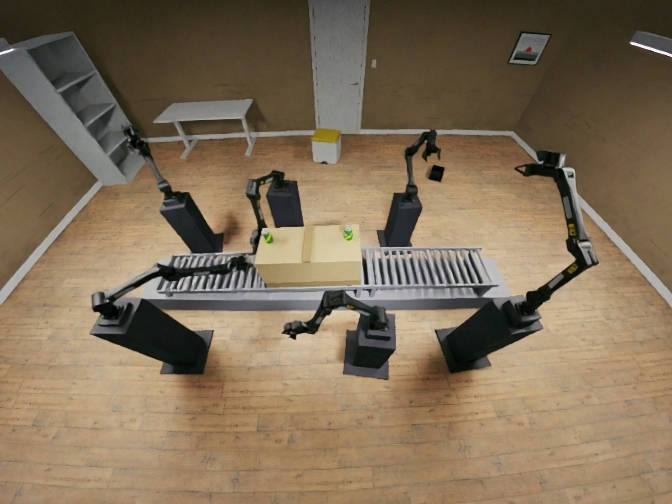

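Gap about 8 cm.

Request:
{"method": "execute_actions", "body": {"actions": [{"arm5":{"joints":{"joint1_rad":-0.2}}}], "cameras": []}}

Request:
{"method": "execute_actions", "body": {"actions": [{"arm5":{"joints":{"joint1_rad":-0.28}}}], "cameras": []}}

Request:
{"method": "execute_actions", "body": {"actions": [{"arm5":{"joints":{"joint1_rad":-0.38}}}], "cameras": ["arm3_cam_wrist"]}}

Scene clock: 48.83 s.
Motor temperatures (°C, as the motors report them): arm1=[26 33 32 29 27 29] | arm2=[27 30 30 30 28 26] | arm3=[29 38 37 27 29 29] | arm4=[28 26 31 28 29 27] | arm5=[30 35 31 28 30 29] | arm6=[27 28 32 28 27 28]
arm1.joint_positions: joint1_rad=+0.012 joint2_rad=+1.601 joint3_rad=+2.150 joint4_rad=-1.001 joint5_rad=-0.402 joint6_rad=+0.008 gripper_m=+0.000
arm1.joint_status: not commanded
arm1.hand: x=-1.0890 y=+0.0565 z=+1.5559 quat_wxyz=(-0.504, -0.479, -0.683, +0.224) (m; scene frame)
arm2.joint_positions: joint1_rad=+1.705 joint2_rad=+2.335 joint3_rad=+1.039 joint4_rad=+0.780 joint5_rad=-0.001 joint6_rad=-0.008 gripper_m=+0.000
arm2.joint_status: not commanded
arm2.hand: x=+0.3683 y=+0.6671 z=+0.6868 quat_wxyz=(-0.507, -0.006, -0.862, +0.006) (m; scene frame)
arm3.joint_positions: joint1_rad=-0.926 joint2_rad=+3.119 joint3_rad=+2.461 joint4_rad=+0.085 joint5_rad=-0.003 joint6_rad=+0.004 gripper_m=+0.000
arm3.joint_status: not commanded
arm3.hand: x=+0.7053 y=+0.0697 z=+0.6522 quat_wxyz=(-0.154, -0.834, -0.281, +0.449) (m; scene frame)
arm4.joint_positions: joint1_rad=+0.401 joint2_rad=+0.492 joint3_rad=+1.360 joint4_rad=-1.289 joint5_rad=-0.072 joint6_rad=-0.491 gripper_m=+0.095
arm4.joint_status: not commanded
arm4.hand: x=+1.4879 y=-0.5145 z=+1.4003 quat_wxyz=(-0.343, +0.820, -0.170, -0.425) (m; scene frame)
arm5.joint_positions: joint1_rad=-0.328 joint2_rad=+2.739 joint3_rad=+1.257 joint4_rad=+0.955 joint5_rad=-0.003 joint6_rad=+0.014 gripper_m=+0.001
arm5.joint_status: joint1_rad off_target (ended at -0.327, target -0.200)
arm5.hand: x=+0.7763 y=-0.0770 z=+0.6385 quat_wxyz=(-0.428, +0.448, -0.740, -0.262) (m; scene frame)
arm6.joint_positions: joint1_rad=-0.027 joint2_rad=+0.632 joint3_rad=+1.457 joint4_rad=-1.190 joint5_rad=-0.010 joint6_rad=+0.208 gripper_m=+0.095
arm6.joint_status: not commanded
arm6.hand: x=-0.8000 y=-0.4238 z=+1.3095 quat_wxyz=(-0.353, +0.519, -0.634, -0.451) (m; scene frame)
pictures: none
No camera images: the call's "cameras" was empty. Leave "cameras" out to get every camera's image.

Scene clock: 50.60 s.
Motor temperatures (°C, as the motors report them): arm1=[26 33 32 29 27 29] | arm2=[27 30 30 30 28 26] | arm3=[29 38 37 27 29 29] | arm4=[28 26 31 28 29 27] | arm5=[30 35 31 28 30 29] | arm6=[27 28 32 28 27 28]
arm1.joint_positions: joint1_rad=+0.012 joint2_rad=+1.601 joint3_rad=+2.150 joint4_rad=-1.001 joint5_rad=-0.402 joint6_rad=+0.008 gripper_m=+0.000
arm1.joint_status: not commanded
arm1.hand: x=-1.0890 y=+0.0565 z=+1.5559 quat_wxyz=(-0.504, -0.479, -0.683, +0.224) (m; scene frame)
arm2.joint_positions: joint1_rad=+1.705 joint2_rad=+2.335 joint3_rad=+1.039 joint4_rad=+0.780 joint5_rad=-0.001 joint6_rad=-0.008 gripper_m=+0.000
arm2.joint_status: not commanded
arm2.hand: x=+0.3683 y=+0.6671 z=+0.6868 quat_wxyz=(-0.507, -0.006, -0.862, +0.006) (m; scene frame)
arm3.joint_positions: joint1_rad=-0.921 joint2_rad=+3.119 joint3_rad=+2.461 joint4_rad=+0.085 joint5_rad=-0.003 joint6_rad=+0.004 gripper_m=+0.000
arm3.joint_status: not commanded
arm3.hand: x=+0.7080 y=+0.0661 z=+0.6522 quat_wxyz=(-0.155, -0.833, -0.283, +0.449) (m; scene frame)
arm4.joint_positions: joint1_rad=+0.401 joint2_rad=+0.492 joint3_rad=+1.360 joint4_rad=-1.289 joint5_rad=-0.072 joint6_rad=-0.491 gripper_m=+0.095
arm4.joint_status: not commanded
arm4.hand: x=+1.4879 y=-0.5145 z=+1.4003 quat_wxyz=(-0.343, +0.820, -0.170, -0.425) (m; scene frame)
arm5.joint_positions: joint1_rad=-0.338 joint2_rad=+2.739 joint3_rad=+1.257 joint4_rad=+0.955 joint5_rad=-0.003 joint6_rad=+0.014 gripper_m=+0.001
arm5.joint_status: joint1_rad time_out (moved -0.010 of +0.048)
arm5.on_its_own: joint1_rad reads -0.338 and still pushes toward -0.280 since a time_out
arm5.hand: x=+0.7823 y=-0.0802 z=+0.6386 quat_wxyz=(-0.429, +0.444, -0.742, -0.260) (m; scene frame)
arm6.joint_positions: joint1_rad=-0.027 joint2_rad=+0.632 joint3_rad=+1.457 joint4_rad=-1.190 joint5_rad=-0.010 joint6_rad=+0.208 gripper_m=+0.095
arm6.joint_status: not commanded
arm6.hand: x=-0.8000 y=-0.4238 z=+1.3095 quat_wxyz=(-0.353, +0.519, -0.634, -0.451) (m; scene frame)
pictures: none
No camera images: the call's "cameras" was empty. Leave "cameras" out to get every camera's image.

not run: a stop came earlier in this reply.

Request:
{"method": "execute_actions", "body": {"actions": [{"arm5":{"joints":{"joint1_rad":-1.45}}}], "cameras": []}}

Request:
{"method": "execute_actions", "body": {"actions": [{"arm3":{"joints":{"joint1_rad":-0.84,"joint3_rad":2.38,"joint4_rad":0.28}}}], "cameras": []}}

Request:
{"method": "execute_actions", "body": {"actions": [{"arm3":{"joints":{"joint1_rad":-0.75,"joint3_rad":2.24,"joint4_rad":0.46}}}], "cameras": []}}

Request:
{"method": "execute_actions", "body": {"actions": [{"arm3":{"joints":{"joint1_rad":-0.66,"joint3_rad":2.1,"joint4_rad":0.64}}}], "cameras": []}}

Request:
{"method": "execute_actions", "body": {"actions": [{"arm3":{"joints":{"joint1_rad":-0.57,"joint3_rad":1.96,"joint4_rad":0.82}}}], "cameras": []}}

Request:
{"method": "execute_actions", "body": {"actions": [{"arm3":{"joints":{"joint1_rad":-0.47,"joint3_rad":1.82,"joint4_rad":1.0}}}], "cameras": []}}

Request:
{"method": "execute_actions", "body": {"actions": [{"arm3":{"joints":{"joint1_rad":-0.37,"joint3_rad":1.68,"joint4_rad":1.14}}}], "cameras": []}}

Request:
{"method": "execute_actions", "body": {"actions": [{"arm3":{"joints":{"joint1_rad":-0.25}}}], "cameras": []}}

Request:
{"method": "execute_actions", "body": {"actions": [{"arm3":{"joints":{"joint1_rad":-0.13}}}], "cameras": []}}

Request:
{"method": "execute_actions", "body": {"actions": [{"arm3":{"joints":{"joint1_rad":0.0}}}], "cameras": ["cam_high","arm3_cam_wrist","arm4_cam_wrist"]}}

Scene clock: 53.33 s.
Motor temperatures (°C, as the motors report them): arm1=[26 33 32 29 27 29] | arm2=[27 30 30 30 28 26] | arm3=[29 38 37 27 29 29] | arm4=[28 26 31 28 29 27] | arm5=[30 35 31 28 29 29] | arm6=[27 28 32 28 27 28]
arm1.joint_positions: joint1_rad=+0.012 joint2_rad=+1.601 joint3_rad=+2.150 joint4_rad=-1.001 joint5_rad=-0.402 joint6_rad=+0.008 gripper_m=+0.000
arm1.joint_status: not commanded
arm1.hand: x=-1.0890 y=+0.0565 z=+1.5559 quat_wxyz=(-0.504, -0.479, -0.683, +0.224) (m; scene frame)
arm2.joint_positions: joint1_rad=+1.705 joint2_rad=+2.335 joint3_rad=+1.039 joint4_rad=+0.780 joint5_rad=-0.001 joint6_rad=-0.008 gripper_m=+0.000
arm2.joint_status: not commanded
arm2.hand: x=+0.3683 y=+0.6671 z=+0.6868 quat_wxyz=(-0.507, -0.006, -0.862, +0.006) (m; scene frame)
arm3.joint_positions: joint1_rad=-0.838 joint2_rad=+3.136 joint3_rad=+2.452 joint4_rad=+0.073 joint5_rad=-0.015 joint6_rad=+0.004 gripper_m=+0.000
arm3.joint_status: not commanded
arm3.hand: x=+0.7671 y=+0.0153 z=+0.6304 quat_wxyz=(-0.172, -0.828, -0.323, +0.425) (m; scene frame)
arm4.joint_positions: joint1_rad=+0.401 joint2_rad=+0.492 joint3_rad=+1.360 joint4_rad=-1.289 joint5_rad=-0.072 joint6_rad=-0.491 gripper_m=+0.095
arm4.joint_status: not commanded
arm4.hand: x=+1.4879 y=-0.5145 z=+1.4003 quat_wxyz=(-0.343, +0.820, -0.170, -0.425) (m; scene frame)
arm5.joint_positions: joint1_rad=-1.457 joint2_rad=+2.738 joint3_rad=+1.253 joint4_rad=+0.958 joint5_rad=+0.002 joint6_rad=+0.013 gripper_m=+0.001
arm5.joint_status: all done
arm5.hand: x=+1.1238 y=-0.6720 z=+0.6416 quat_wxyz=(-0.504, -0.022, -0.864, +0.005) (m; scene frame)
arm6.joint_positions: joint1_rad=-0.027 joint2_rad=+0.632 joint3_rad=+1.457 joint4_rad=-1.190 joint5_rad=-0.010 joint6_rad=+0.208 gripper_m=+0.095
arm6.joint_status: not commanded
arm6.hand: x=-0.8000 y=-0.4238 z=+1.3095 quat_wxyz=(-0.353, +0.519, -0.634, -0.451) (m; scene frame)
pictures: none
No camera images: the call's "cameras" was empty. Leave "cameras" out to get every camera's image.

Scene clock: 55.00 s.
Motor temperatures (°C, as the motors report them): arm1=[26 32 32 29 27 29] | arm2=[27 30 30 30 28 26] | arm3=[29 38 37 27 29 29] | arm4=[28 26 31 28 29 27] | arm5=[30 35 31 28 29 29] | arm6=[27 28 32 28 27 28]
arm1.joint_positions: joint1_rad=+0.012 joint2_rad=+1.601 joint3_rad=+2.150 joint4_rad=-1.001 joint5_rad=-0.402 joint6_rad=+0.008 gripper_m=+0.000
arm1.joint_status: not commanded
arm1.hand: x=-1.0890 y=+0.0565 z=+1.5559 quat_wxyz=(-0.504, -0.479, -0.683, +0.224) (m; scene frame)
arm2.joint_positions: joint1_rad=+1.705 joint2_rad=+2.335 joint3_rad=+1.039 joint4_rad=+0.780 joint5_rad=-0.001 joint6_rad=-0.008 gripper_m=+0.000
arm2.joint_status: not commanded
arm2.hand: x=+0.3683 y=+0.6671 z=+0.6868 quat_wxyz=(-0.507, -0.006, -0.862, +0.006) (m; scene frame)
arm3.joint_positions: joint1_rad=-0.723 joint2_rad=+3.143 joint3_rad=+2.324 joint4_rad=+0.244 joint5_rad=-0.015 joint6_rad=+0.004 gripper_m=+0.000
arm3.joint_status: joint1_rad off_target (ended at -0.723, target -0.840); the others done
arm3.hand: x=+0.8614 y=-0.0335 z=+0.5980 quat_wxyz=(-0.203, -0.800, -0.366, +0.429) (m; scene frame)
arm4.joint_positions: joint1_rad=+0.401 joint2_rad=+0.492 joint3_rad=+1.360 joint4_rad=-1.289 joint5_rad=-0.072 joint6_rad=-0.491 gripper_m=+0.095
arm4.joint_status: not commanded
arm4.hand: x=+1.4879 y=-0.5145 z=+1.4003 quat_wxyz=(-0.343, +0.820, -0.170, -0.425) (m; scene frame)
arm5.joint_positions: joint1_rad=-1.457 joint2_rad=+2.738 joint3_rad=+1.253 joint4_rad=+0.958 joint5_rad=+0.002 joint6_rad=+0.013 gripper_m=+0.001
arm5.joint_status: not commanded
arm5.hand: x=+1.1238 y=-0.6720 z=+0.6416 quat_wxyz=(-0.504, -0.022, -0.864, +0.005) (m; scene frame)
arm6.joint_positions: joint1_rad=-0.027 joint2_rad=+0.632 joint3_rad=+1.457 joint4_rad=-1.190 joint5_rad=-0.010 joint6_rad=+0.208 gripper_m=+0.095
arm6.joint_status: not commanded
arm6.hand: x=-0.8000 y=-0.4238 z=+1.3095 quat_wxyz=(-0.353, +0.519, -0.634, -0.451) (m; scene frame)
pictures: none
No camera images: the call's "cameras" was empty. Leave "cameras" out to get every camera's image.

Scene clock: 56.67 s.
Motor temperatures (°C, as the motors report them): arm1=[26 32 32 29 27 29] | arm2=[27 30 30 30 28 26] | arm3=[29 38 37 27 29 29] | arm4=[28 26 31 28 29 27] | arm5=[30 35 31 28 29 29] | arm6=[27 28 32 28 27 28]
arm1.joint_positions: joint1_rad=+0.012 joint2_rad=+1.601 joint3_rad=+2.150 joint4_rad=-1.001 joint5_rad=-0.402 joint6_rad=+0.008 gripper_m=+0.000
arm1.joint_status: not commanded
arm1.hand: x=-1.0890 y=+0.0565 z=+1.5559 quat_wxyz=(-0.504, -0.479, -0.683, +0.224) (m; scene frame)
arm2.joint_positions: joint1_rad=+1.705 joint2_rad=+2.335 joint3_rad=+1.039 joint4_rad=+0.780 joint5_rad=-0.001 joint6_rad=-0.008 gripper_m=+0.000
arm2.joint_status: not commanded
arm2.hand: x=+0.3683 y=+0.6671 z=+0.6868 quat_wxyz=(-0.507, -0.006, -0.862, +0.006) (m; scene frame)
arm3.joint_positions: joint1_rad=-0.632 joint2_rad=+3.143 joint3_rad=+2.189 joint4_rad=+0.437 joint5_rad=-0.019 joint6_rad=-0.005 gripper_m=+0.000
arm3.joint_status: joint1_rad off_target (ended at -0.632, target -0.750); the others done
arm3.hand: x=+0.9430 y=-0.0561 z=+0.5776 quat_wxyz=(-0.234, -0.768, -0.400, +0.441) (m; scene frame)
arm4.joint_positions: joint1_rad=+0.401 joint2_rad=+0.492 joint3_rad=+1.360 joint4_rad=-1.289 joint5_rad=-0.072 joint6_rad=-0.491 gripper_m=+0.095
arm4.joint_status: not commanded
arm4.hand: x=+1.4879 y=-0.5145 z=+1.4003 quat_wxyz=(-0.343, +0.820, -0.170, -0.425) (m; scene frame)
arm5.joint_positions: joint1_rad=-1.457 joint2_rad=+2.738 joint3_rad=+1.253 joint4_rad=+0.958 joint5_rad=+0.002 joint6_rad=+0.013 gripper_m=+0.001
arm5.joint_status: not commanded
arm5.hand: x=+1.1238 y=-0.6720 z=+0.6416 quat_wxyz=(-0.504, -0.022, -0.864, +0.005) (m; scene frame)
arm6.joint_positions: joint1_rad=-0.027 joint2_rad=+0.632 joint3_rad=+1.457 joint4_rad=-1.190 joint5_rad=-0.010 joint6_rad=+0.208 gripper_m=+0.095
arm6.joint_status: not commanded
arm6.hand: x=-0.8000 y=-0.4238 z=+1.3095 quat_wxyz=(-0.353, +0.519, -0.634, -0.451) (m; scene frame)
pictures: none
No camera images: the call's "cameras" was empty. Leave "cameras" out to get every camera's image.

Scene clock: 58.37 s.
Motor temperatures (°C, as the motors report them): arm1=[26 32 32 29 27 29] | arm2=[27 30 30 30 28 26] | arm3=[29 38 37 27 29 29] | arm4=[28 26 31 28 29 27] | arm5=[30 35 31 28 29 29] | arm6=[27 28 32 28 27 28]
arm1.joint_positions: joint1_rad=+0.012 joint2_rad=+1.601 joint3_rad=+2.150 joint4_rad=-1.001 joint5_rad=-0.402 joint6_rad=+0.008 gripper_m=+0.000
arm1.joint_status: not commanded
arm1.hand: x=-1.0890 y=+0.0565 z=+1.5559 quat_wxyz=(-0.504, -0.479, -0.683, +0.224) (m; scene frame)
arm2.joint_positions: joint1_rad=+1.705 joint2_rad=+2.335 joint3_rad=+1.039 joint4_rad=+0.780 joint5_rad=-0.001 joint6_rad=-0.008 gripper_m=+0.000
arm2.joint_status: not commanded
arm2.hand: x=+0.3683 y=+0.6671 z=+0.6868 quat_wxyz=(-0.507, -0.006, -0.862, +0.006) (m; scene frame)
arm3.joint_positions: joint1_rad=-0.531 joint2_rad=+3.141 joint3_rad=+2.050 joint4_rad=+0.620 joint5_rad=-0.026 joint6_rad=-0.017 gripper_m=+0.000
arm3.joint_status: joint1_rad off_target (ended at -0.531, target -0.660); the others done
arm3.hand: x=+1.0344 y=-0.0683 z=+0.5616 quat_wxyz=(-0.266, -0.734, -0.438, +0.446) (m; scene frame)
arm4.joint_positions: joint1_rad=+0.401 joint2_rad=+0.492 joint3_rad=+1.360 joint4_rad=-1.289 joint5_rad=-0.072 joint6_rad=-0.491 gripper_m=+0.095
arm4.joint_status: not commanded
arm4.hand: x=+1.4879 y=-0.5145 z=+1.4003 quat_wxyz=(-0.343, +0.820, -0.170, -0.425) (m; scene frame)
arm5.joint_positions: joint1_rad=-1.457 joint2_rad=+2.738 joint3_rad=+1.253 joint4_rad=+0.958 joint5_rad=+0.002 joint6_rad=+0.013 gripper_m=+0.001
arm5.joint_status: not commanded
arm5.hand: x=+1.1238 y=-0.6720 z=+0.6416 quat_wxyz=(-0.504, -0.022, -0.864, +0.005) (m; scene frame)
arm6.joint_positions: joint1_rad=-0.027 joint2_rad=+0.632 joint3_rad=+1.457 joint4_rad=-1.190 joint5_rad=-0.010 joint6_rad=+0.208 gripper_m=+0.095
arm6.joint_status: not commanded
arm6.hand: x=-0.8000 y=-0.4238 z=+1.3095 quat_wxyz=(-0.353, +0.519, -0.634, -0.451) (m; scene frame)
pictures: none
No camera images: the call's "cameras" was empty. Leave "cameras" out to get every camera's image.

Scene clock: 60.03 s.
Motor temperatures (°C, as the motors report them): arm1=[26 32 32 29 27 29] | arm2=[27 30 30 30 28 26] | arm3=[29 38 36 27 29 29] | arm4=[28 26 31 28 29 27] | arm5=[30 35 31 28 29 29] | arm6=[27 28 32 28 27 28]
arm1.joint_positions: joint1_rad=+0.012 joint2_rad=+1.601 joint3_rad=+2.150 joint4_rad=-1.001 joint5_rad=-0.402 joint6_rad=+0.008 gripper_m=+0.000
arm1.joint_status: not commanded
arm1.hand: x=-1.0890 y=+0.0565 z=+1.5559 quat_wxyz=(-0.504, -0.479, -0.683, +0.224) (m; scene frame)
arm2.joint_positions: joint1_rad=+1.705 joint2_rad=+2.335 joint3_rad=+1.039 joint4_rad=+0.780 joint5_rad=-0.001 joint6_rad=-0.008 gripper_m=+0.000
arm2.joint_status: not commanded
arm2.hand: x=+0.3683 y=+0.6671 z=+0.6868 quat_wxyz=(-0.507, -0.006, -0.862, +0.006) (m; scene frame)
arm3.joint_positions: joint1_rad=-0.442 joint2_rad=+3.137 joint3_rad=+1.915 joint4_rad=+0.802 joint5_rad=-0.029 joint6_rad=-0.024 gripper_m=+0.000
arm3.joint_status: joint1_rad off_target (ended at -0.442, target -0.570); the others done
arm3.hand: x=+1.1152 y=-0.0645 z=+0.5545 quat_wxyz=(-0.297, -0.700, -0.467, +0.452) (m; scene frame)
arm4.joint_positions: joint1_rad=+0.401 joint2_rad=+0.492 joint3_rad=+1.360 joint4_rad=-1.289 joint5_rad=-0.072 joint6_rad=-0.491 gripper_m=+0.095
arm4.joint_status: not commanded
arm4.hand: x=+1.4879 y=-0.5145 z=+1.4003 quat_wxyz=(-0.343, +0.820, -0.170, -0.425) (m; scene frame)
arm5.joint_positions: joint1_rad=-1.457 joint2_rad=+2.738 joint3_rad=+1.253 joint4_rad=+0.958 joint5_rad=+0.002 joint6_rad=+0.013 gripper_m=+0.001
arm5.joint_status: not commanded
arm5.hand: x=+1.1238 y=-0.6720 z=+0.6416 quat_wxyz=(-0.504, -0.022, -0.864, +0.005) (m; scene frame)
arm6.joint_positions: joint1_rad=-0.027 joint2_rad=+0.632 joint3_rad=+1.457 joint4_rad=-1.190 joint5_rad=-0.010 joint6_rad=+0.208 gripper_m=+0.095
arm6.joint_status: not commanded
arm6.hand: x=-0.8000 y=-0.4238 z=+1.3095 quat_wxyz=(-0.353, +0.519, -0.634, -0.451) (m; scene frame)
pictures: none
No camera images: the call's "cameras" was empty. Leave "cameras" out to get every camera's image.

Scene clock: 61.73 s.
Motor temperatures (°C, as the motors report them): arm1=[26 32 32 29 27 29] | arm2=[27 30 30 30 28 26] | arm3=[29 38 36 27 29 29] | arm4=[28 26 31 28 29 27] | arm5=[30 35 31 28 29 29] | arm6=[27 28 32 28 27 28]
arm1.joint_positions: joint1_rad=+0.012 joint2_rad=+1.601 joint3_rad=+2.150 joint4_rad=-1.001 joint5_rad=-0.402 joint6_rad=+0.008 gripper_m=+0.000
arm1.joint_status: not commanded
arm1.hand: x=-1.0890 y=+0.0565 z=+1.5559 quat_wxyz=(-0.504, -0.479, -0.683, +0.224) (m; scene frame)
arm2.joint_positions: joint1_rad=+1.705 joint2_rad=+2.335 joint3_rad=+1.039 joint4_rad=+0.780 joint5_rad=-0.001 joint6_rad=-0.008 gripper_m=+0.000
arm2.joint_status: not commanded
arm2.hand: x=+0.3683 y=+0.6671 z=+0.6868 quat_wxyz=(-0.507, -0.006, -0.862, +0.006) (m; scene frame)
arm3.joint_positions: joint1_rad=-0.336 joint2_rad=+3.134 joint3_rad=+1.780 joint4_rad=+0.982 joint5_rad=-0.033 joint6_rad=-0.029 gripper_m=+0.000
arm3.joint_status: joint1_rad off_target (ended at -0.336, target -0.470); the others done
arm3.hand: x=+1.2044 y=-0.0528 z=+0.5530 quat_wxyz=(-0.332, -0.661, -0.498, +0.452) (m; scene frame)
arm4.joint_positions: joint1_rad=+0.401 joint2_rad=+0.492 joint3_rad=+1.360 joint4_rad=-1.289 joint5_rad=-0.072 joint6_rad=-0.491 gripper_m=+0.095
arm4.joint_status: not commanded
arm4.hand: x=+1.4879 y=-0.5145 z=+1.4003 quat_wxyz=(-0.343, +0.820, -0.170, -0.425) (m; scene frame)
arm5.joint_positions: joint1_rad=-1.457 joint2_rad=+2.738 joint3_rad=+1.253 joint4_rad=+0.958 joint5_rad=+0.002 joint6_rad=+0.013 gripper_m=+0.001
arm5.joint_status: not commanded
arm5.hand: x=+1.1238 y=-0.6720 z=+0.6416 quat_wxyz=(-0.504, -0.022, -0.864, +0.005) (m; scene frame)
arm6.joint_positions: joint1_rad=-0.027 joint2_rad=+0.632 joint3_rad=+1.457 joint4_rad=-1.190 joint5_rad=-0.010 joint6_rad=+0.208 gripper_m=+0.095
arm6.joint_status: not commanded
arm6.hand: x=-0.8000 y=-0.4238 z=+1.3095 quat_wxyz=(-0.353, +0.519, -0.634, -0.451) (m; scene frame)
pictures: none
No camera images: the call's "cameras" was empty. Leave "cameras" out to get every camera's image.

Scene clock: 63.40 s.
Motor temperatures (°C, as the motors report them): arm1=[26 32 32 29 27 29] | arm2=[27 30 30 30 28 26] | arm3=[29 38 35 27 29 29] | arm4=[28 26 31 28 29 27] | arm5=[30 36 31 28 29 29] | arm6=[27 28 32 28 27 28]
arm1.joint_positions: joint1_rad=+0.012 joint2_rad=+1.601 joint3_rad=+2.150 joint4_rad=-1.001 joint5_rad=-0.402 joint6_rad=+0.008 gripper_m=+0.000
arm1.joint_status: not commanded
arm1.hand: x=-1.0890 y=+0.0565 z=+1.5559 quat_wxyz=(-0.504, -0.479, -0.683, +0.224) (m; scene frame)
arm2.joint_positions: joint1_rad=+1.705 joint2_rad=+2.335 joint3_rad=+1.039 joint4_rad=+0.780 joint5_rad=-0.001 joint6_rad=-0.008 gripper_m=+0.000
arm2.joint_status: not commanded
arm2.hand: x=+0.3683 y=+0.6671 z=+0.6868 quat_wxyz=(-0.507, -0.006, -0.862, +0.006) (m; scene frame)
arm3.joint_positions: joint1_rad=-0.244 joint2_rad=+3.127 joint3_rad=+1.648 joint4_rad=+1.124 joint5_rad=-0.034 joint6_rad=-0.031 gripper_m=+0.000
arm3.joint_status: joint1_rad off_target (ended at -0.244, target -0.370); the others done
arm3.hand: x=+1.2782 y=-0.0268 z=+0.5529 quat_wxyz=(-0.357, -0.633, -0.525, +0.442) (m; scene frame)
arm4.joint_positions: joint1_rad=+0.401 joint2_rad=+0.492 joint3_rad=+1.360 joint4_rad=-1.289 joint5_rad=-0.072 joint6_rad=-0.491 gripper_m=+0.095
arm4.joint_status: not commanded
arm4.hand: x=+1.4879 y=-0.5145 z=+1.4003 quat_wxyz=(-0.343, +0.820, -0.170, -0.425) (m; scene frame)
arm5.joint_positions: joint1_rad=-1.457 joint2_rad=+2.738 joint3_rad=+1.253 joint4_rad=+0.958 joint5_rad=+0.002 joint6_rad=+0.013 gripper_m=+0.001
arm5.joint_status: not commanded
arm5.hand: x=+1.1238 y=-0.6720 z=+0.6416 quat_wxyz=(-0.504, -0.022, -0.864, +0.005) (m; scene frame)
arm6.joint_positions: joint1_rad=-0.027 joint2_rad=+0.632 joint3_rad=+1.457 joint4_rad=-1.190 joint5_rad=-0.010 joint6_rad=+0.208 gripper_m=+0.095
arm6.joint_status: not commanded
arm6.hand: x=-0.8000 y=-0.4238 z=+1.3095 quat_wxyz=(-0.353, +0.519, -0.634, -0.451) (m; scene frame)
pictures: none
No camera images: the call's "cameras" was empty. Leave "cameras" out to get every camera's image.

Scene clock: 65.17 s.
Motor temperatures (°C, as the motors report them): arm1=[26 32 33 29 27 29] | arm2=[27 30 30 30 28 26] | arm3=[29 38 35 27 29 29] | arm4=[28 26 31 28 29 27] | arm5=[30 36 31 28 29 29] | arm6=[27 28 33 28 27 28]
arm1.joint_positions: joint1_rad=+0.012 joint2_rad=+1.601 joint3_rad=+2.150 joint4_rad=-1.001 joint5_rad=-0.402 joint6_rad=+0.008 gripper_m=+0.000
arm1.joint_status: not commanded
arm1.hand: x=-1.0890 y=+0.0565 z=+1.5559 quat_wxyz=(-0.504, -0.479, -0.683, +0.224) (m; scene frame)
arm2.joint_positions: joint1_rad=+1.705 joint2_rad=+2.335 joint3_rad=+1.039 joint4_rad=+0.780 joint5_rad=-0.001 joint6_rad=-0.008 gripper_m=+0.000
arm2.joint_status: not commanded
arm2.hand: x=+0.3683 y=+0.6671 z=+0.6868 quat_wxyz=(-0.507, -0.006, -0.862, +0.006) (m; scene frame)
arm3.joint_positions: joint1_rad=-0.113 joint2_rad=+3.129 joint3_rad=+1.649 joint4_rad=+1.124 joint5_rad=-0.039 joint6_rad=-0.028 gripper_m=+0.000
arm3.joint_status: joint1_rad off_target (ended at -0.113, target -0.250)
arm3.hand: x=+1.3651 y=-0.0406 z=+0.5525 quat_wxyz=(-0.387, -0.597, -0.566, +0.416) (m; scene frame)
arm4.joint_positions: joint1_rad=+0.401 joint2_rad=+0.492 joint3_rad=+1.360 joint4_rad=-1.289 joint5_rad=-0.072 joint6_rad=-0.491 gripper_m=+0.095
arm4.joint_status: not commanded
arm4.hand: x=+1.4879 y=-0.5145 z=+1.4003 quat_wxyz=(-0.343, +0.820, -0.170, -0.425) (m; scene frame)
arm5.joint_positions: joint1_rad=-1.457 joint2_rad=+2.738 joint3_rad=+1.253 joint4_rad=+0.958 joint5_rad=+0.002 joint6_rad=+0.013 gripper_m=+0.001
arm5.joint_status: not commanded
arm5.hand: x=+1.1238 y=-0.6720 z=+0.6416 quat_wxyz=(-0.504, -0.022, -0.864, +0.005) (m; scene frame)
arm6.joint_positions: joint1_rad=-0.027 joint2_rad=+0.632 joint3_rad=+1.457 joint4_rad=-1.190 joint5_rad=-0.010 joint6_rad=+0.208 gripper_m=+0.095
arm6.joint_status: not commanded
arm6.hand: x=-0.8000 y=-0.4238 z=+1.3095 quat_wxyz=(-0.353, +0.519, -0.634, -0.451) (m; scene frame)
pictures: none
No camera images: the call's "cameras" was empty. Leave "cameras" out to get every camera's image.

Scene clock: 66.93 s.
Motor temperatures (°C, as the motors report them): arm1=[26 32 33 29 27 29] | arm2=[27 30 30 30 28 26] | arm3=[29 38 35 27 30 29] | arm4=[28 26 31 28 29 27] | arm5=[30 36 31 28 29 29] | arm6=[27 28 33 28 27 28]
arm1.joint_positions: joint1_rad=+0.012 joint2_rad=+1.601 joint3_rad=+2.150 joint4_rad=-1.001 joint5_rad=-0.402 joint6_rad=+0.008 gripper_m=+0.000
arm1.joint_status: not commanded
arm1.hand: x=-1.0890 y=+0.0565 z=+1.5559 quat_wxyz=(-0.504, -0.479, -0.683, +0.224) (m; scene frame)
arm2.joint_positions: joint1_rad=+1.705 joint2_rad=+2.335 joint3_rad=+1.039 joint4_rad=+0.780 joint5_rad=-0.001 joint6_rad=-0.008 gripper_m=+0.000
arm2.joint_status: not commanded
arm2.hand: x=+0.3683 y=+0.6671 z=+0.6868 quat_wxyz=(-0.507, -0.006, -0.862, +0.006) (m; scene frame)
arm3.joint_positions: joint1_rad=+0.006 joint2_rad=+3.129 joint3_rad=+1.650 joint4_rad=+1.124 joint5_rad=-0.039 joint6_rad=-0.019 gripper_m=+0.000
arm3.joint_status: joint1_rad off_target (ended at +0.005, target -0.130)
arm3.hand: x=+1.4441 y=-0.0442 z=+0.5532 quat_wxyz=(-0.414, -0.566, -0.597, +0.391) (m; scene frame)
arm4.joint_positions: joint1_rad=+0.401 joint2_rad=+0.492 joint3_rad=+1.360 joint4_rad=-1.289 joint5_rad=-0.072 joint6_rad=-0.491 gripper_m=+0.095
arm4.joint_status: not commanded
arm4.hand: x=+1.4879 y=-0.5145 z=+1.4003 quat_wxyz=(-0.343, +0.820, -0.170, -0.425) (m; scene frame)
arm5.joint_positions: joint1_rad=-1.457 joint2_rad=+2.738 joint3_rad=+1.253 joint4_rad=+0.958 joint5_rad=+0.002 joint6_rad=+0.013 gripper_m=+0.001
arm5.joint_status: not commanded
arm5.hand: x=+1.1238 y=-0.6720 z=+0.6416 quat_wxyz=(-0.504, -0.022, -0.864, +0.005) (m; scene frame)
arm6.joint_positions: joint1_rad=-0.027 joint2_rad=+0.632 joint3_rad=+1.457 joint4_rad=-1.190 joint5_rad=-0.010 joint6_rad=+0.208 gripper_m=+0.095
arm6.joint_status: not commanded
arm6.hand: x=-0.8000 y=-0.4238 z=+1.3095 quat_wxyz=(-0.353, +0.519, -0.634, -0.451) (m; scene frame)
pictures: none
No camera images: the call's "cameras" was empty. Leave "cameras" out to get every camera's image.

Scene clock: 68.43 s.
Motor temperatures (°C, as the motors report them): arm1=[26 32 33 29 27 29] | arm2=[27 30 30 30 28 26] | arm3=[29 37 34 27 30 29] | arm4=[28 26 31 28 29 27] | arm5=[30 36 31 28 29 29] | arm6=[27 28 33 28 27 28]
arm1.joint_positions: joint1_rad=+0.012 joint2_rad=+1.601 joint3_rad=+2.150 joint4_rad=-1.001 joint5_rad=-0.402 joint6_rad=+0.008 gripper_m=+0.000
arm1.joint_status: not commanded
arm1.hand: x=-1.0890 y=+0.0565 z=+1.5559 quat_wxyz=(-0.504, -0.479, -0.683, +0.224) (m; scene frame)
arm2.joint_positions: joint1_rad=+1.705 joint2_rad=+2.335 joint3_rad=+1.039 joint4_rad=+0.780 joint5_rad=-0.001 joint6_rad=-0.008 gripper_m=+0.000
arm2.joint_status: not commanded
arm2.hand: x=+0.3683 y=+0.6671 z=+0.6868 quat_wxyz=(-0.507, -0.006, -0.862, +0.006) (m; scene frame)
arm3.joint_positions: joint1_rad=+0.116 joint2_rad=+3.129 joint3_rad=+1.660 joint4_rad=+1.124 joint5_rad=-0.005 joint6_rad=-0.009 gripper_m=+0.000
arm3.joint_status: joint1_rad off_target (ended at +0.116, target +0.000)
arm3.hand: x=+1.5123 y=-0.0440 z=+0.5562 quat_wxyz=(-0.431, -0.540, -0.616, +0.379) (m; scene frame)
arm4.joint_positions: joint1_rad=+0.401 joint2_rad=+0.492 joint3_rad=+1.360 joint4_rad=-1.289 joint5_rad=-0.072 joint6_rad=-0.491 gripper_m=+0.095
arm4.joint_status: not commanded
arm4.hand: x=+1.4879 y=-0.5145 z=+1.4003 quat_wxyz=(-0.343, +0.820, -0.170, -0.425) (m; scene frame)
arm5.joint_positions: joint1_rad=-1.457 joint2_rad=+2.738 joint3_rad=+1.253 joint4_rad=+0.958 joint5_rad=+0.002 joint6_rad=+0.013 gripper_m=+0.001
arm5.joint_status: not commanded
arm5.hand: x=+1.1238 y=-0.6720 z=+0.6416 quat_wxyz=(-0.504, -0.022, -0.864, +0.005) (m; scene frame)
arm6.joint_positions: joint1_rad=-0.027 joint2_rad=+0.632 joint3_rad=+1.457 joint4_rad=-1.190 joint5_rad=-0.010 joint6_rad=+0.208 gripper_m=+0.095
arm6.joint_status: not commanded
arm6.hand: x=-0.8000 y=-0.4238 z=+1.3095 quat_wxyz=(-0.353, +0.519, -0.634, -0.451) (m; scene frame)
pictures: arm3_cam_wrist, arm4_cam_wrist, cam_high
camera_calibration (this result's frames):
arm3_cam_wrist: T_world_to_cam=[[-0.9896, -0.143838, 0.001344, 1.49484], [-0.120077, 0.820905, -0.558298, 0.534081], [0.0792013, -0.552653, -0.829639, 0.439102], [0, 0, 0, 1]] pos_world=[1.50865, 0.0192564, 0.660464]
arm4_cam_wrist: T_world_to_cam=[[0.567756, 0.707201, 0.42133, -1.07113], [0.813466, -0.403524, -0.418858, -0.831984], [-0.1262, 0.580547, -0.804387, 1.73894], [0, 0, 0, 1]] pos_world=[1.50438, -0.587761, 1.5016]
Images, in order (width x height): arm3_cam_wrist 504x504, arm4_cam_wrist 504x504, cam_high 672x504.

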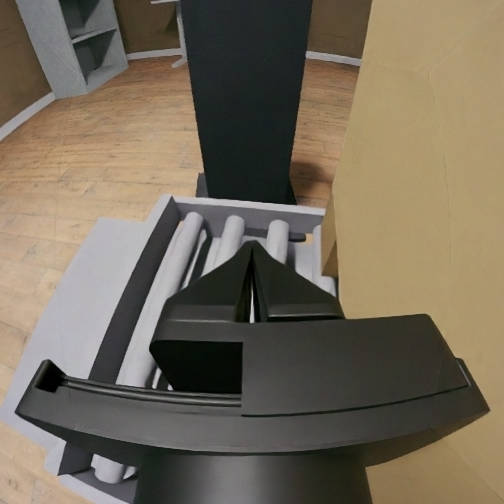

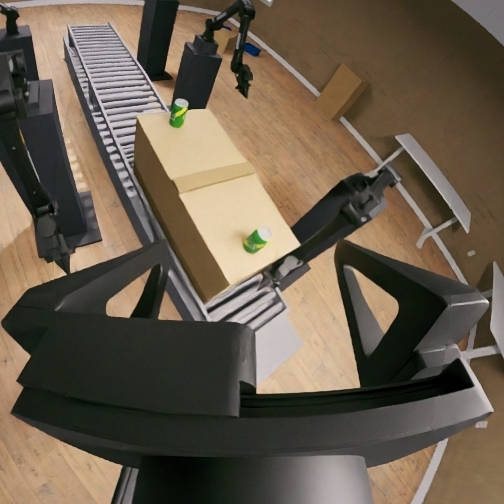

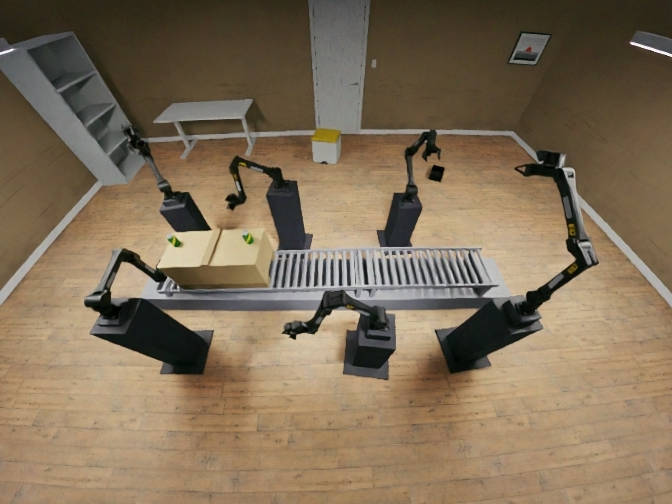

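Request:
{"method": "execute_actions", "body": {"actions": [{"arm3":{"joints":{"joint1_rad":0.13}}}], "cameras": []}}

Request:
{"method": "execute_actions", "body": {"actions": [{"arm3":{"joints":{"joint1_rad":0.25}}}], "cameras": []}}

Request:
{"method": "execute_actions", "body": {"actions": [{"arm3":{"joints":{"joint1_rad":0.33}}}], "cameras": ["arm3_cam_wrist","arm4_cam_wrist"]}}

Scene clock: 70.43 s.
Motor temperatures (°C, as the motors report them): arm1=[26 32 33 29 27 29] | arm2=[27 30 30 30 28 26] | arm3=[29 37 34 27 29 29] | arm4=[28 26 31 28 29 27] | arm5=[30 36 31 28 29 29] | arm6=[27 28 33 28 27 28]
arm1.joint_positions: joint1_rad=+0.012 joint2_rad=+1.601 joint3_rad=+2.150 joint4_rad=-1.001 joint5_rad=-0.402 joint6_rad=+0.008 gripper_m=+0.000
arm1.joint_status: not commanded
arm1.hand: x=-1.0890 y=+0.0565 z=+1.5559 quat_wxyz=(-0.504, -0.479, -0.683, +0.224) (m; scene frame)
arm2.joint_positions: joint1_rad=+1.705 joint2_rad=+2.335 joint3_rad=+1.039 joint4_rad=+0.780 joint5_rad=-0.001 joint6_rad=-0.008 gripper_m=+0.000
arm2.joint_status: not commanded
arm2.hand: x=+0.3683 y=+0.6671 z=+0.6868 quat_wxyz=(-0.507, -0.006, -0.862, +0.006) (m; scene frame)
arm3.joint_positions: joint1_rad=+0.258 joint2_rad=+3.129 joint3_rad=+1.676 joint4_rad=+1.124 joint5_rad=-0.004 joint6_rad=-0.009 gripper_m=+0.000
arm3.joint_status: joint1_rad off_target (ended at +0.259, target +0.130)
arm3.hand: x=+1.6078 y=-0.0329 z=+0.5613 quat_wxyz=(-0.462, -0.493, -0.648, +0.351) (m; scene frame)
arm4.joint_positions: joint1_rad=+0.401 joint2_rad=+0.492 joint3_rad=+1.360 joint4_rad=-1.289 joint5_rad=-0.072 joint6_rad=-0.491 gripper_m=+0.095
arm4.joint_status: not commanded
arm4.hand: x=+1.4879 y=-0.5145 z=+1.4003 quat_wxyz=(-0.343, +0.820, -0.170, -0.425) (m; scene frame)
arm5.joint_positions: joint1_rad=-1.457 joint2_rad=+2.738 joint3_rad=+1.253 joint4_rad=+0.958 joint5_rad=+0.002 joint6_rad=+0.013 gripper_m=+0.001
arm5.joint_status: not commanded
arm5.hand: x=+1.1238 y=-0.6720 z=+0.6416 quat_wxyz=(-0.504, -0.022, -0.864, +0.005) (m; scene frame)
arm6.joint_positions: joint1_rad=-0.027 joint2_rad=+0.632 joint3_rad=+1.457 joint4_rad=-1.190 joint5_rad=-0.010 joint6_rad=+0.208 gripper_m=+0.095
arm6.joint_status: not commanded
arm6.hand: x=-0.8000 y=-0.4238 z=+1.3095 quat_wxyz=(-0.353, +0.519, -0.634, -0.451) (m; scene frame)
pictures: none
No camera images: the call's "cameras" was empty. Leave "cameras" out to get every camera's image.

Scene clock: 72.10 s.
Motor temperatures (°C, as the motors report them): arm1=[26 32 33 29 27 29] | arm2=[27 30 30 30 28 26] | arm3=[29 37 34 27 29 29] | arm4=[28 27 31 28 29 27] | arm5=[30 36 30 28 29 29] | arm6=[27 28 33 28 27 28]
arm1.joint_positions: joint1_rad=+0.012 joint2_rad=+1.601 joint3_rad=+2.150 joint4_rad=-1.001 joint5_rad=-0.402 joint6_rad=+0.008 gripper_m=+0.000
arm1.joint_status: not commanded
arm1.hand: x=-1.0890 y=+0.0565 z=+1.5559 quat_wxyz=(-0.504, -0.479, -0.683, +0.224) (m; scene frame)
arm2.joint_positions: joint1_rad=+1.705 joint2_rad=+2.335 joint3_rad=+1.039 joint4_rad=+0.780 joint5_rad=-0.001 joint6_rad=-0.008 gripper_m=+0.000
arm2.joint_status: not commanded
arm2.hand: x=+0.3683 y=+0.6671 z=+0.6868 quat_wxyz=(-0.507, -0.006, -0.862, +0.006) (m; scene frame)
arm3.joint_positions: joint1_rad=+0.378 joint2_rad=+3.120 joint3_rad=+1.697 joint4_rad=+1.125 joint5_rad=+0.002 joint6_rad=-0.008 gripper_m=+0.000
arm3.joint_status: joint1_rad off_target (ended at +0.378, target +0.250)
arm3.hand: x=+1.6891 y=-0.0205 z=+0.5738 quat_wxyz=(-0.492, -0.450, -0.668, +0.332) (m; scene frame)
arm4.joint_positions: joint1_rad=+0.401 joint2_rad=+0.492 joint3_rad=+1.360 joint4_rad=-1.289 joint5_rad=-0.072 joint6_rad=-0.491 gripper_m=+0.095
arm4.joint_status: not commanded
arm4.hand: x=+1.4879 y=-0.5145 z=+1.4003 quat_wxyz=(-0.343, +0.820, -0.170, -0.425) (m; scene frame)
arm5.joint_positions: joint1_rad=-1.457 joint2_rad=+2.738 joint3_rad=+1.253 joint4_rad=+0.958 joint5_rad=+0.002 joint6_rad=+0.013 gripper_m=+0.001
arm5.joint_status: not commanded
arm5.hand: x=+1.1238 y=-0.6720 z=+0.6416 quat_wxyz=(-0.504, -0.022, -0.864, +0.005) (m; scene frame)
arm6.joint_positions: joint1_rad=-0.027 joint2_rad=+0.632 joint3_rad=+1.457 joint4_rad=-1.190 joint5_rad=-0.010 joint6_rad=+0.208 gripper_m=+0.095
arm6.joint_status: not commanded
arm6.hand: x=-0.8000 y=-0.4238 z=+1.3095 quat_wxyz=(-0.353, +0.519, -0.634, -0.451) (m; scene frame)
pictures: none
No camera images: the call's "cameras" was empty. Leave "cameras" out to get every camera's image.

Scene clock: 73.87 s.
Motor temperatures (°C, as the motors report them): arm1=[26 32 33 29 27 29] | arm2=[27 30 30 30 28 26] | arm3=[29 37 33 27 29 29] | arm4=[28 27 31 28 29 27] | arm5=[30 36 30 28 29 29] | arm6=[27 28 33 28 27 28]
arm1.joint_positions: joint1_rad=+0.012 joint2_rad=+1.601 joint3_rad=+2.150 joint4_rad=-1.001 joint5_rad=-0.402 joint6_rad=+0.008 gripper_m=+0.000
arm1.joint_status: not commanded
arm1.hand: x=-1.0890 y=+0.0565 z=+1.5559 quat_wxyz=(-0.504, -0.479, -0.683, +0.224) (m; scene frame)
arm2.joint_positions: joint1_rad=+1.705 joint2_rad=+2.335 joint3_rad=+1.039 joint4_rad=+0.780 joint5_rad=-0.001 joint6_rad=-0.008 gripper_m=+0.000
arm2.joint_status: not commanded
arm2.hand: x=+0.3683 y=+0.6671 z=+0.6868 quat_wxyz=(-0.507, -0.006, -0.862, +0.006) (m; scene frame)
arm3.joint_positions: joint1_rad=+0.425 joint2_rad=+3.116 joint3_rad=+1.693 joint4_rad=+1.125 joint5_rad=+0.002 joint6_rad=-0.008 gripper_m=+0.000
arm3.joint_status: joint1_rad time_out (moved +0.047 of -0.048)
arm3.on_its_own: joint1_rad reads +0.425 and still pushes toward +0.330 since a time_out
arm3.hand: x=+1.7192 y=-0.0082 z=+0.5760 quat_wxyz=(-0.500, -0.434, -0.678, +0.320) (m; scene frame)
arm4.joint_positions: joint1_rad=+0.401 joint2_rad=+0.492 joint3_rad=+1.360 joint4_rad=-1.289 joint5_rad=-0.072 joint6_rad=-0.491 gripper_m=+0.095
arm4.joint_status: not commanded
arm4.hand: x=+1.4879 y=-0.5145 z=+1.4003 quat_wxyz=(-0.343, +0.820, -0.170, -0.425) (m; scene frame)
arm5.joint_positions: joint1_rad=-1.457 joint2_rad=+2.738 joint3_rad=+1.253 joint4_rad=+0.958 joint5_rad=+0.002 joint6_rad=+0.013 gripper_m=+0.001
arm5.joint_status: not commanded
arm5.hand: x=+1.1238 y=-0.6720 z=+0.6416 quat_wxyz=(-0.504, -0.022, -0.864, +0.005) (m; scene frame)
arm6.joint_positions: joint1_rad=-0.027 joint2_rad=+0.632 joint3_rad=+1.457 joint4_rad=-1.190 joint5_rad=-0.010 joint6_rad=+0.208 gripper_m=+0.095
arm6.joint_status: not commanded
arm6.hand: x=-0.8000 y=-0.4238 z=+1.3095 quat_wxyz=(-0.353, +0.519, -0.634, -0.451) (m; scene frame)
pictures: arm3_cam_wrist, arm4_cam_wrist
camera_calibration (this result's frames):
arm3_cam_wrist: T_world_to_cam=[[-0.902052, -0.431625, 0.00162361, 1.55175], [-0.346545, 0.721992, -0.59886, 0.952519], [0.257311, -0.540766, -0.800852, 0.13618], [0, 0, 0, 1]] pos_world=[1.69481, 0.0557056, 0.676966]
arm4_cam_wrist: T_world_to_cam=[[0.567756, 0.707201, 0.42133, -1.07113], [0.813466, -0.403524, -0.418858, -0.831984], [-0.1262, 0.580547, -0.804387, 1.73894], [0, 0, 0, 1]] pos_world=[1.50438, -0.587761, 1.5016]
Images, in order (width x height): arm3_cam_wrist 504x504, arm4_cam_wrist 504x504.

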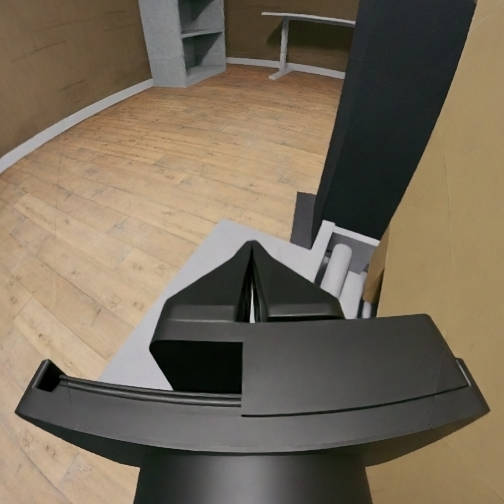

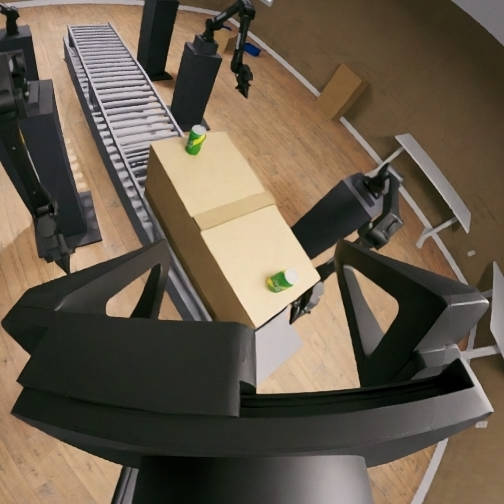

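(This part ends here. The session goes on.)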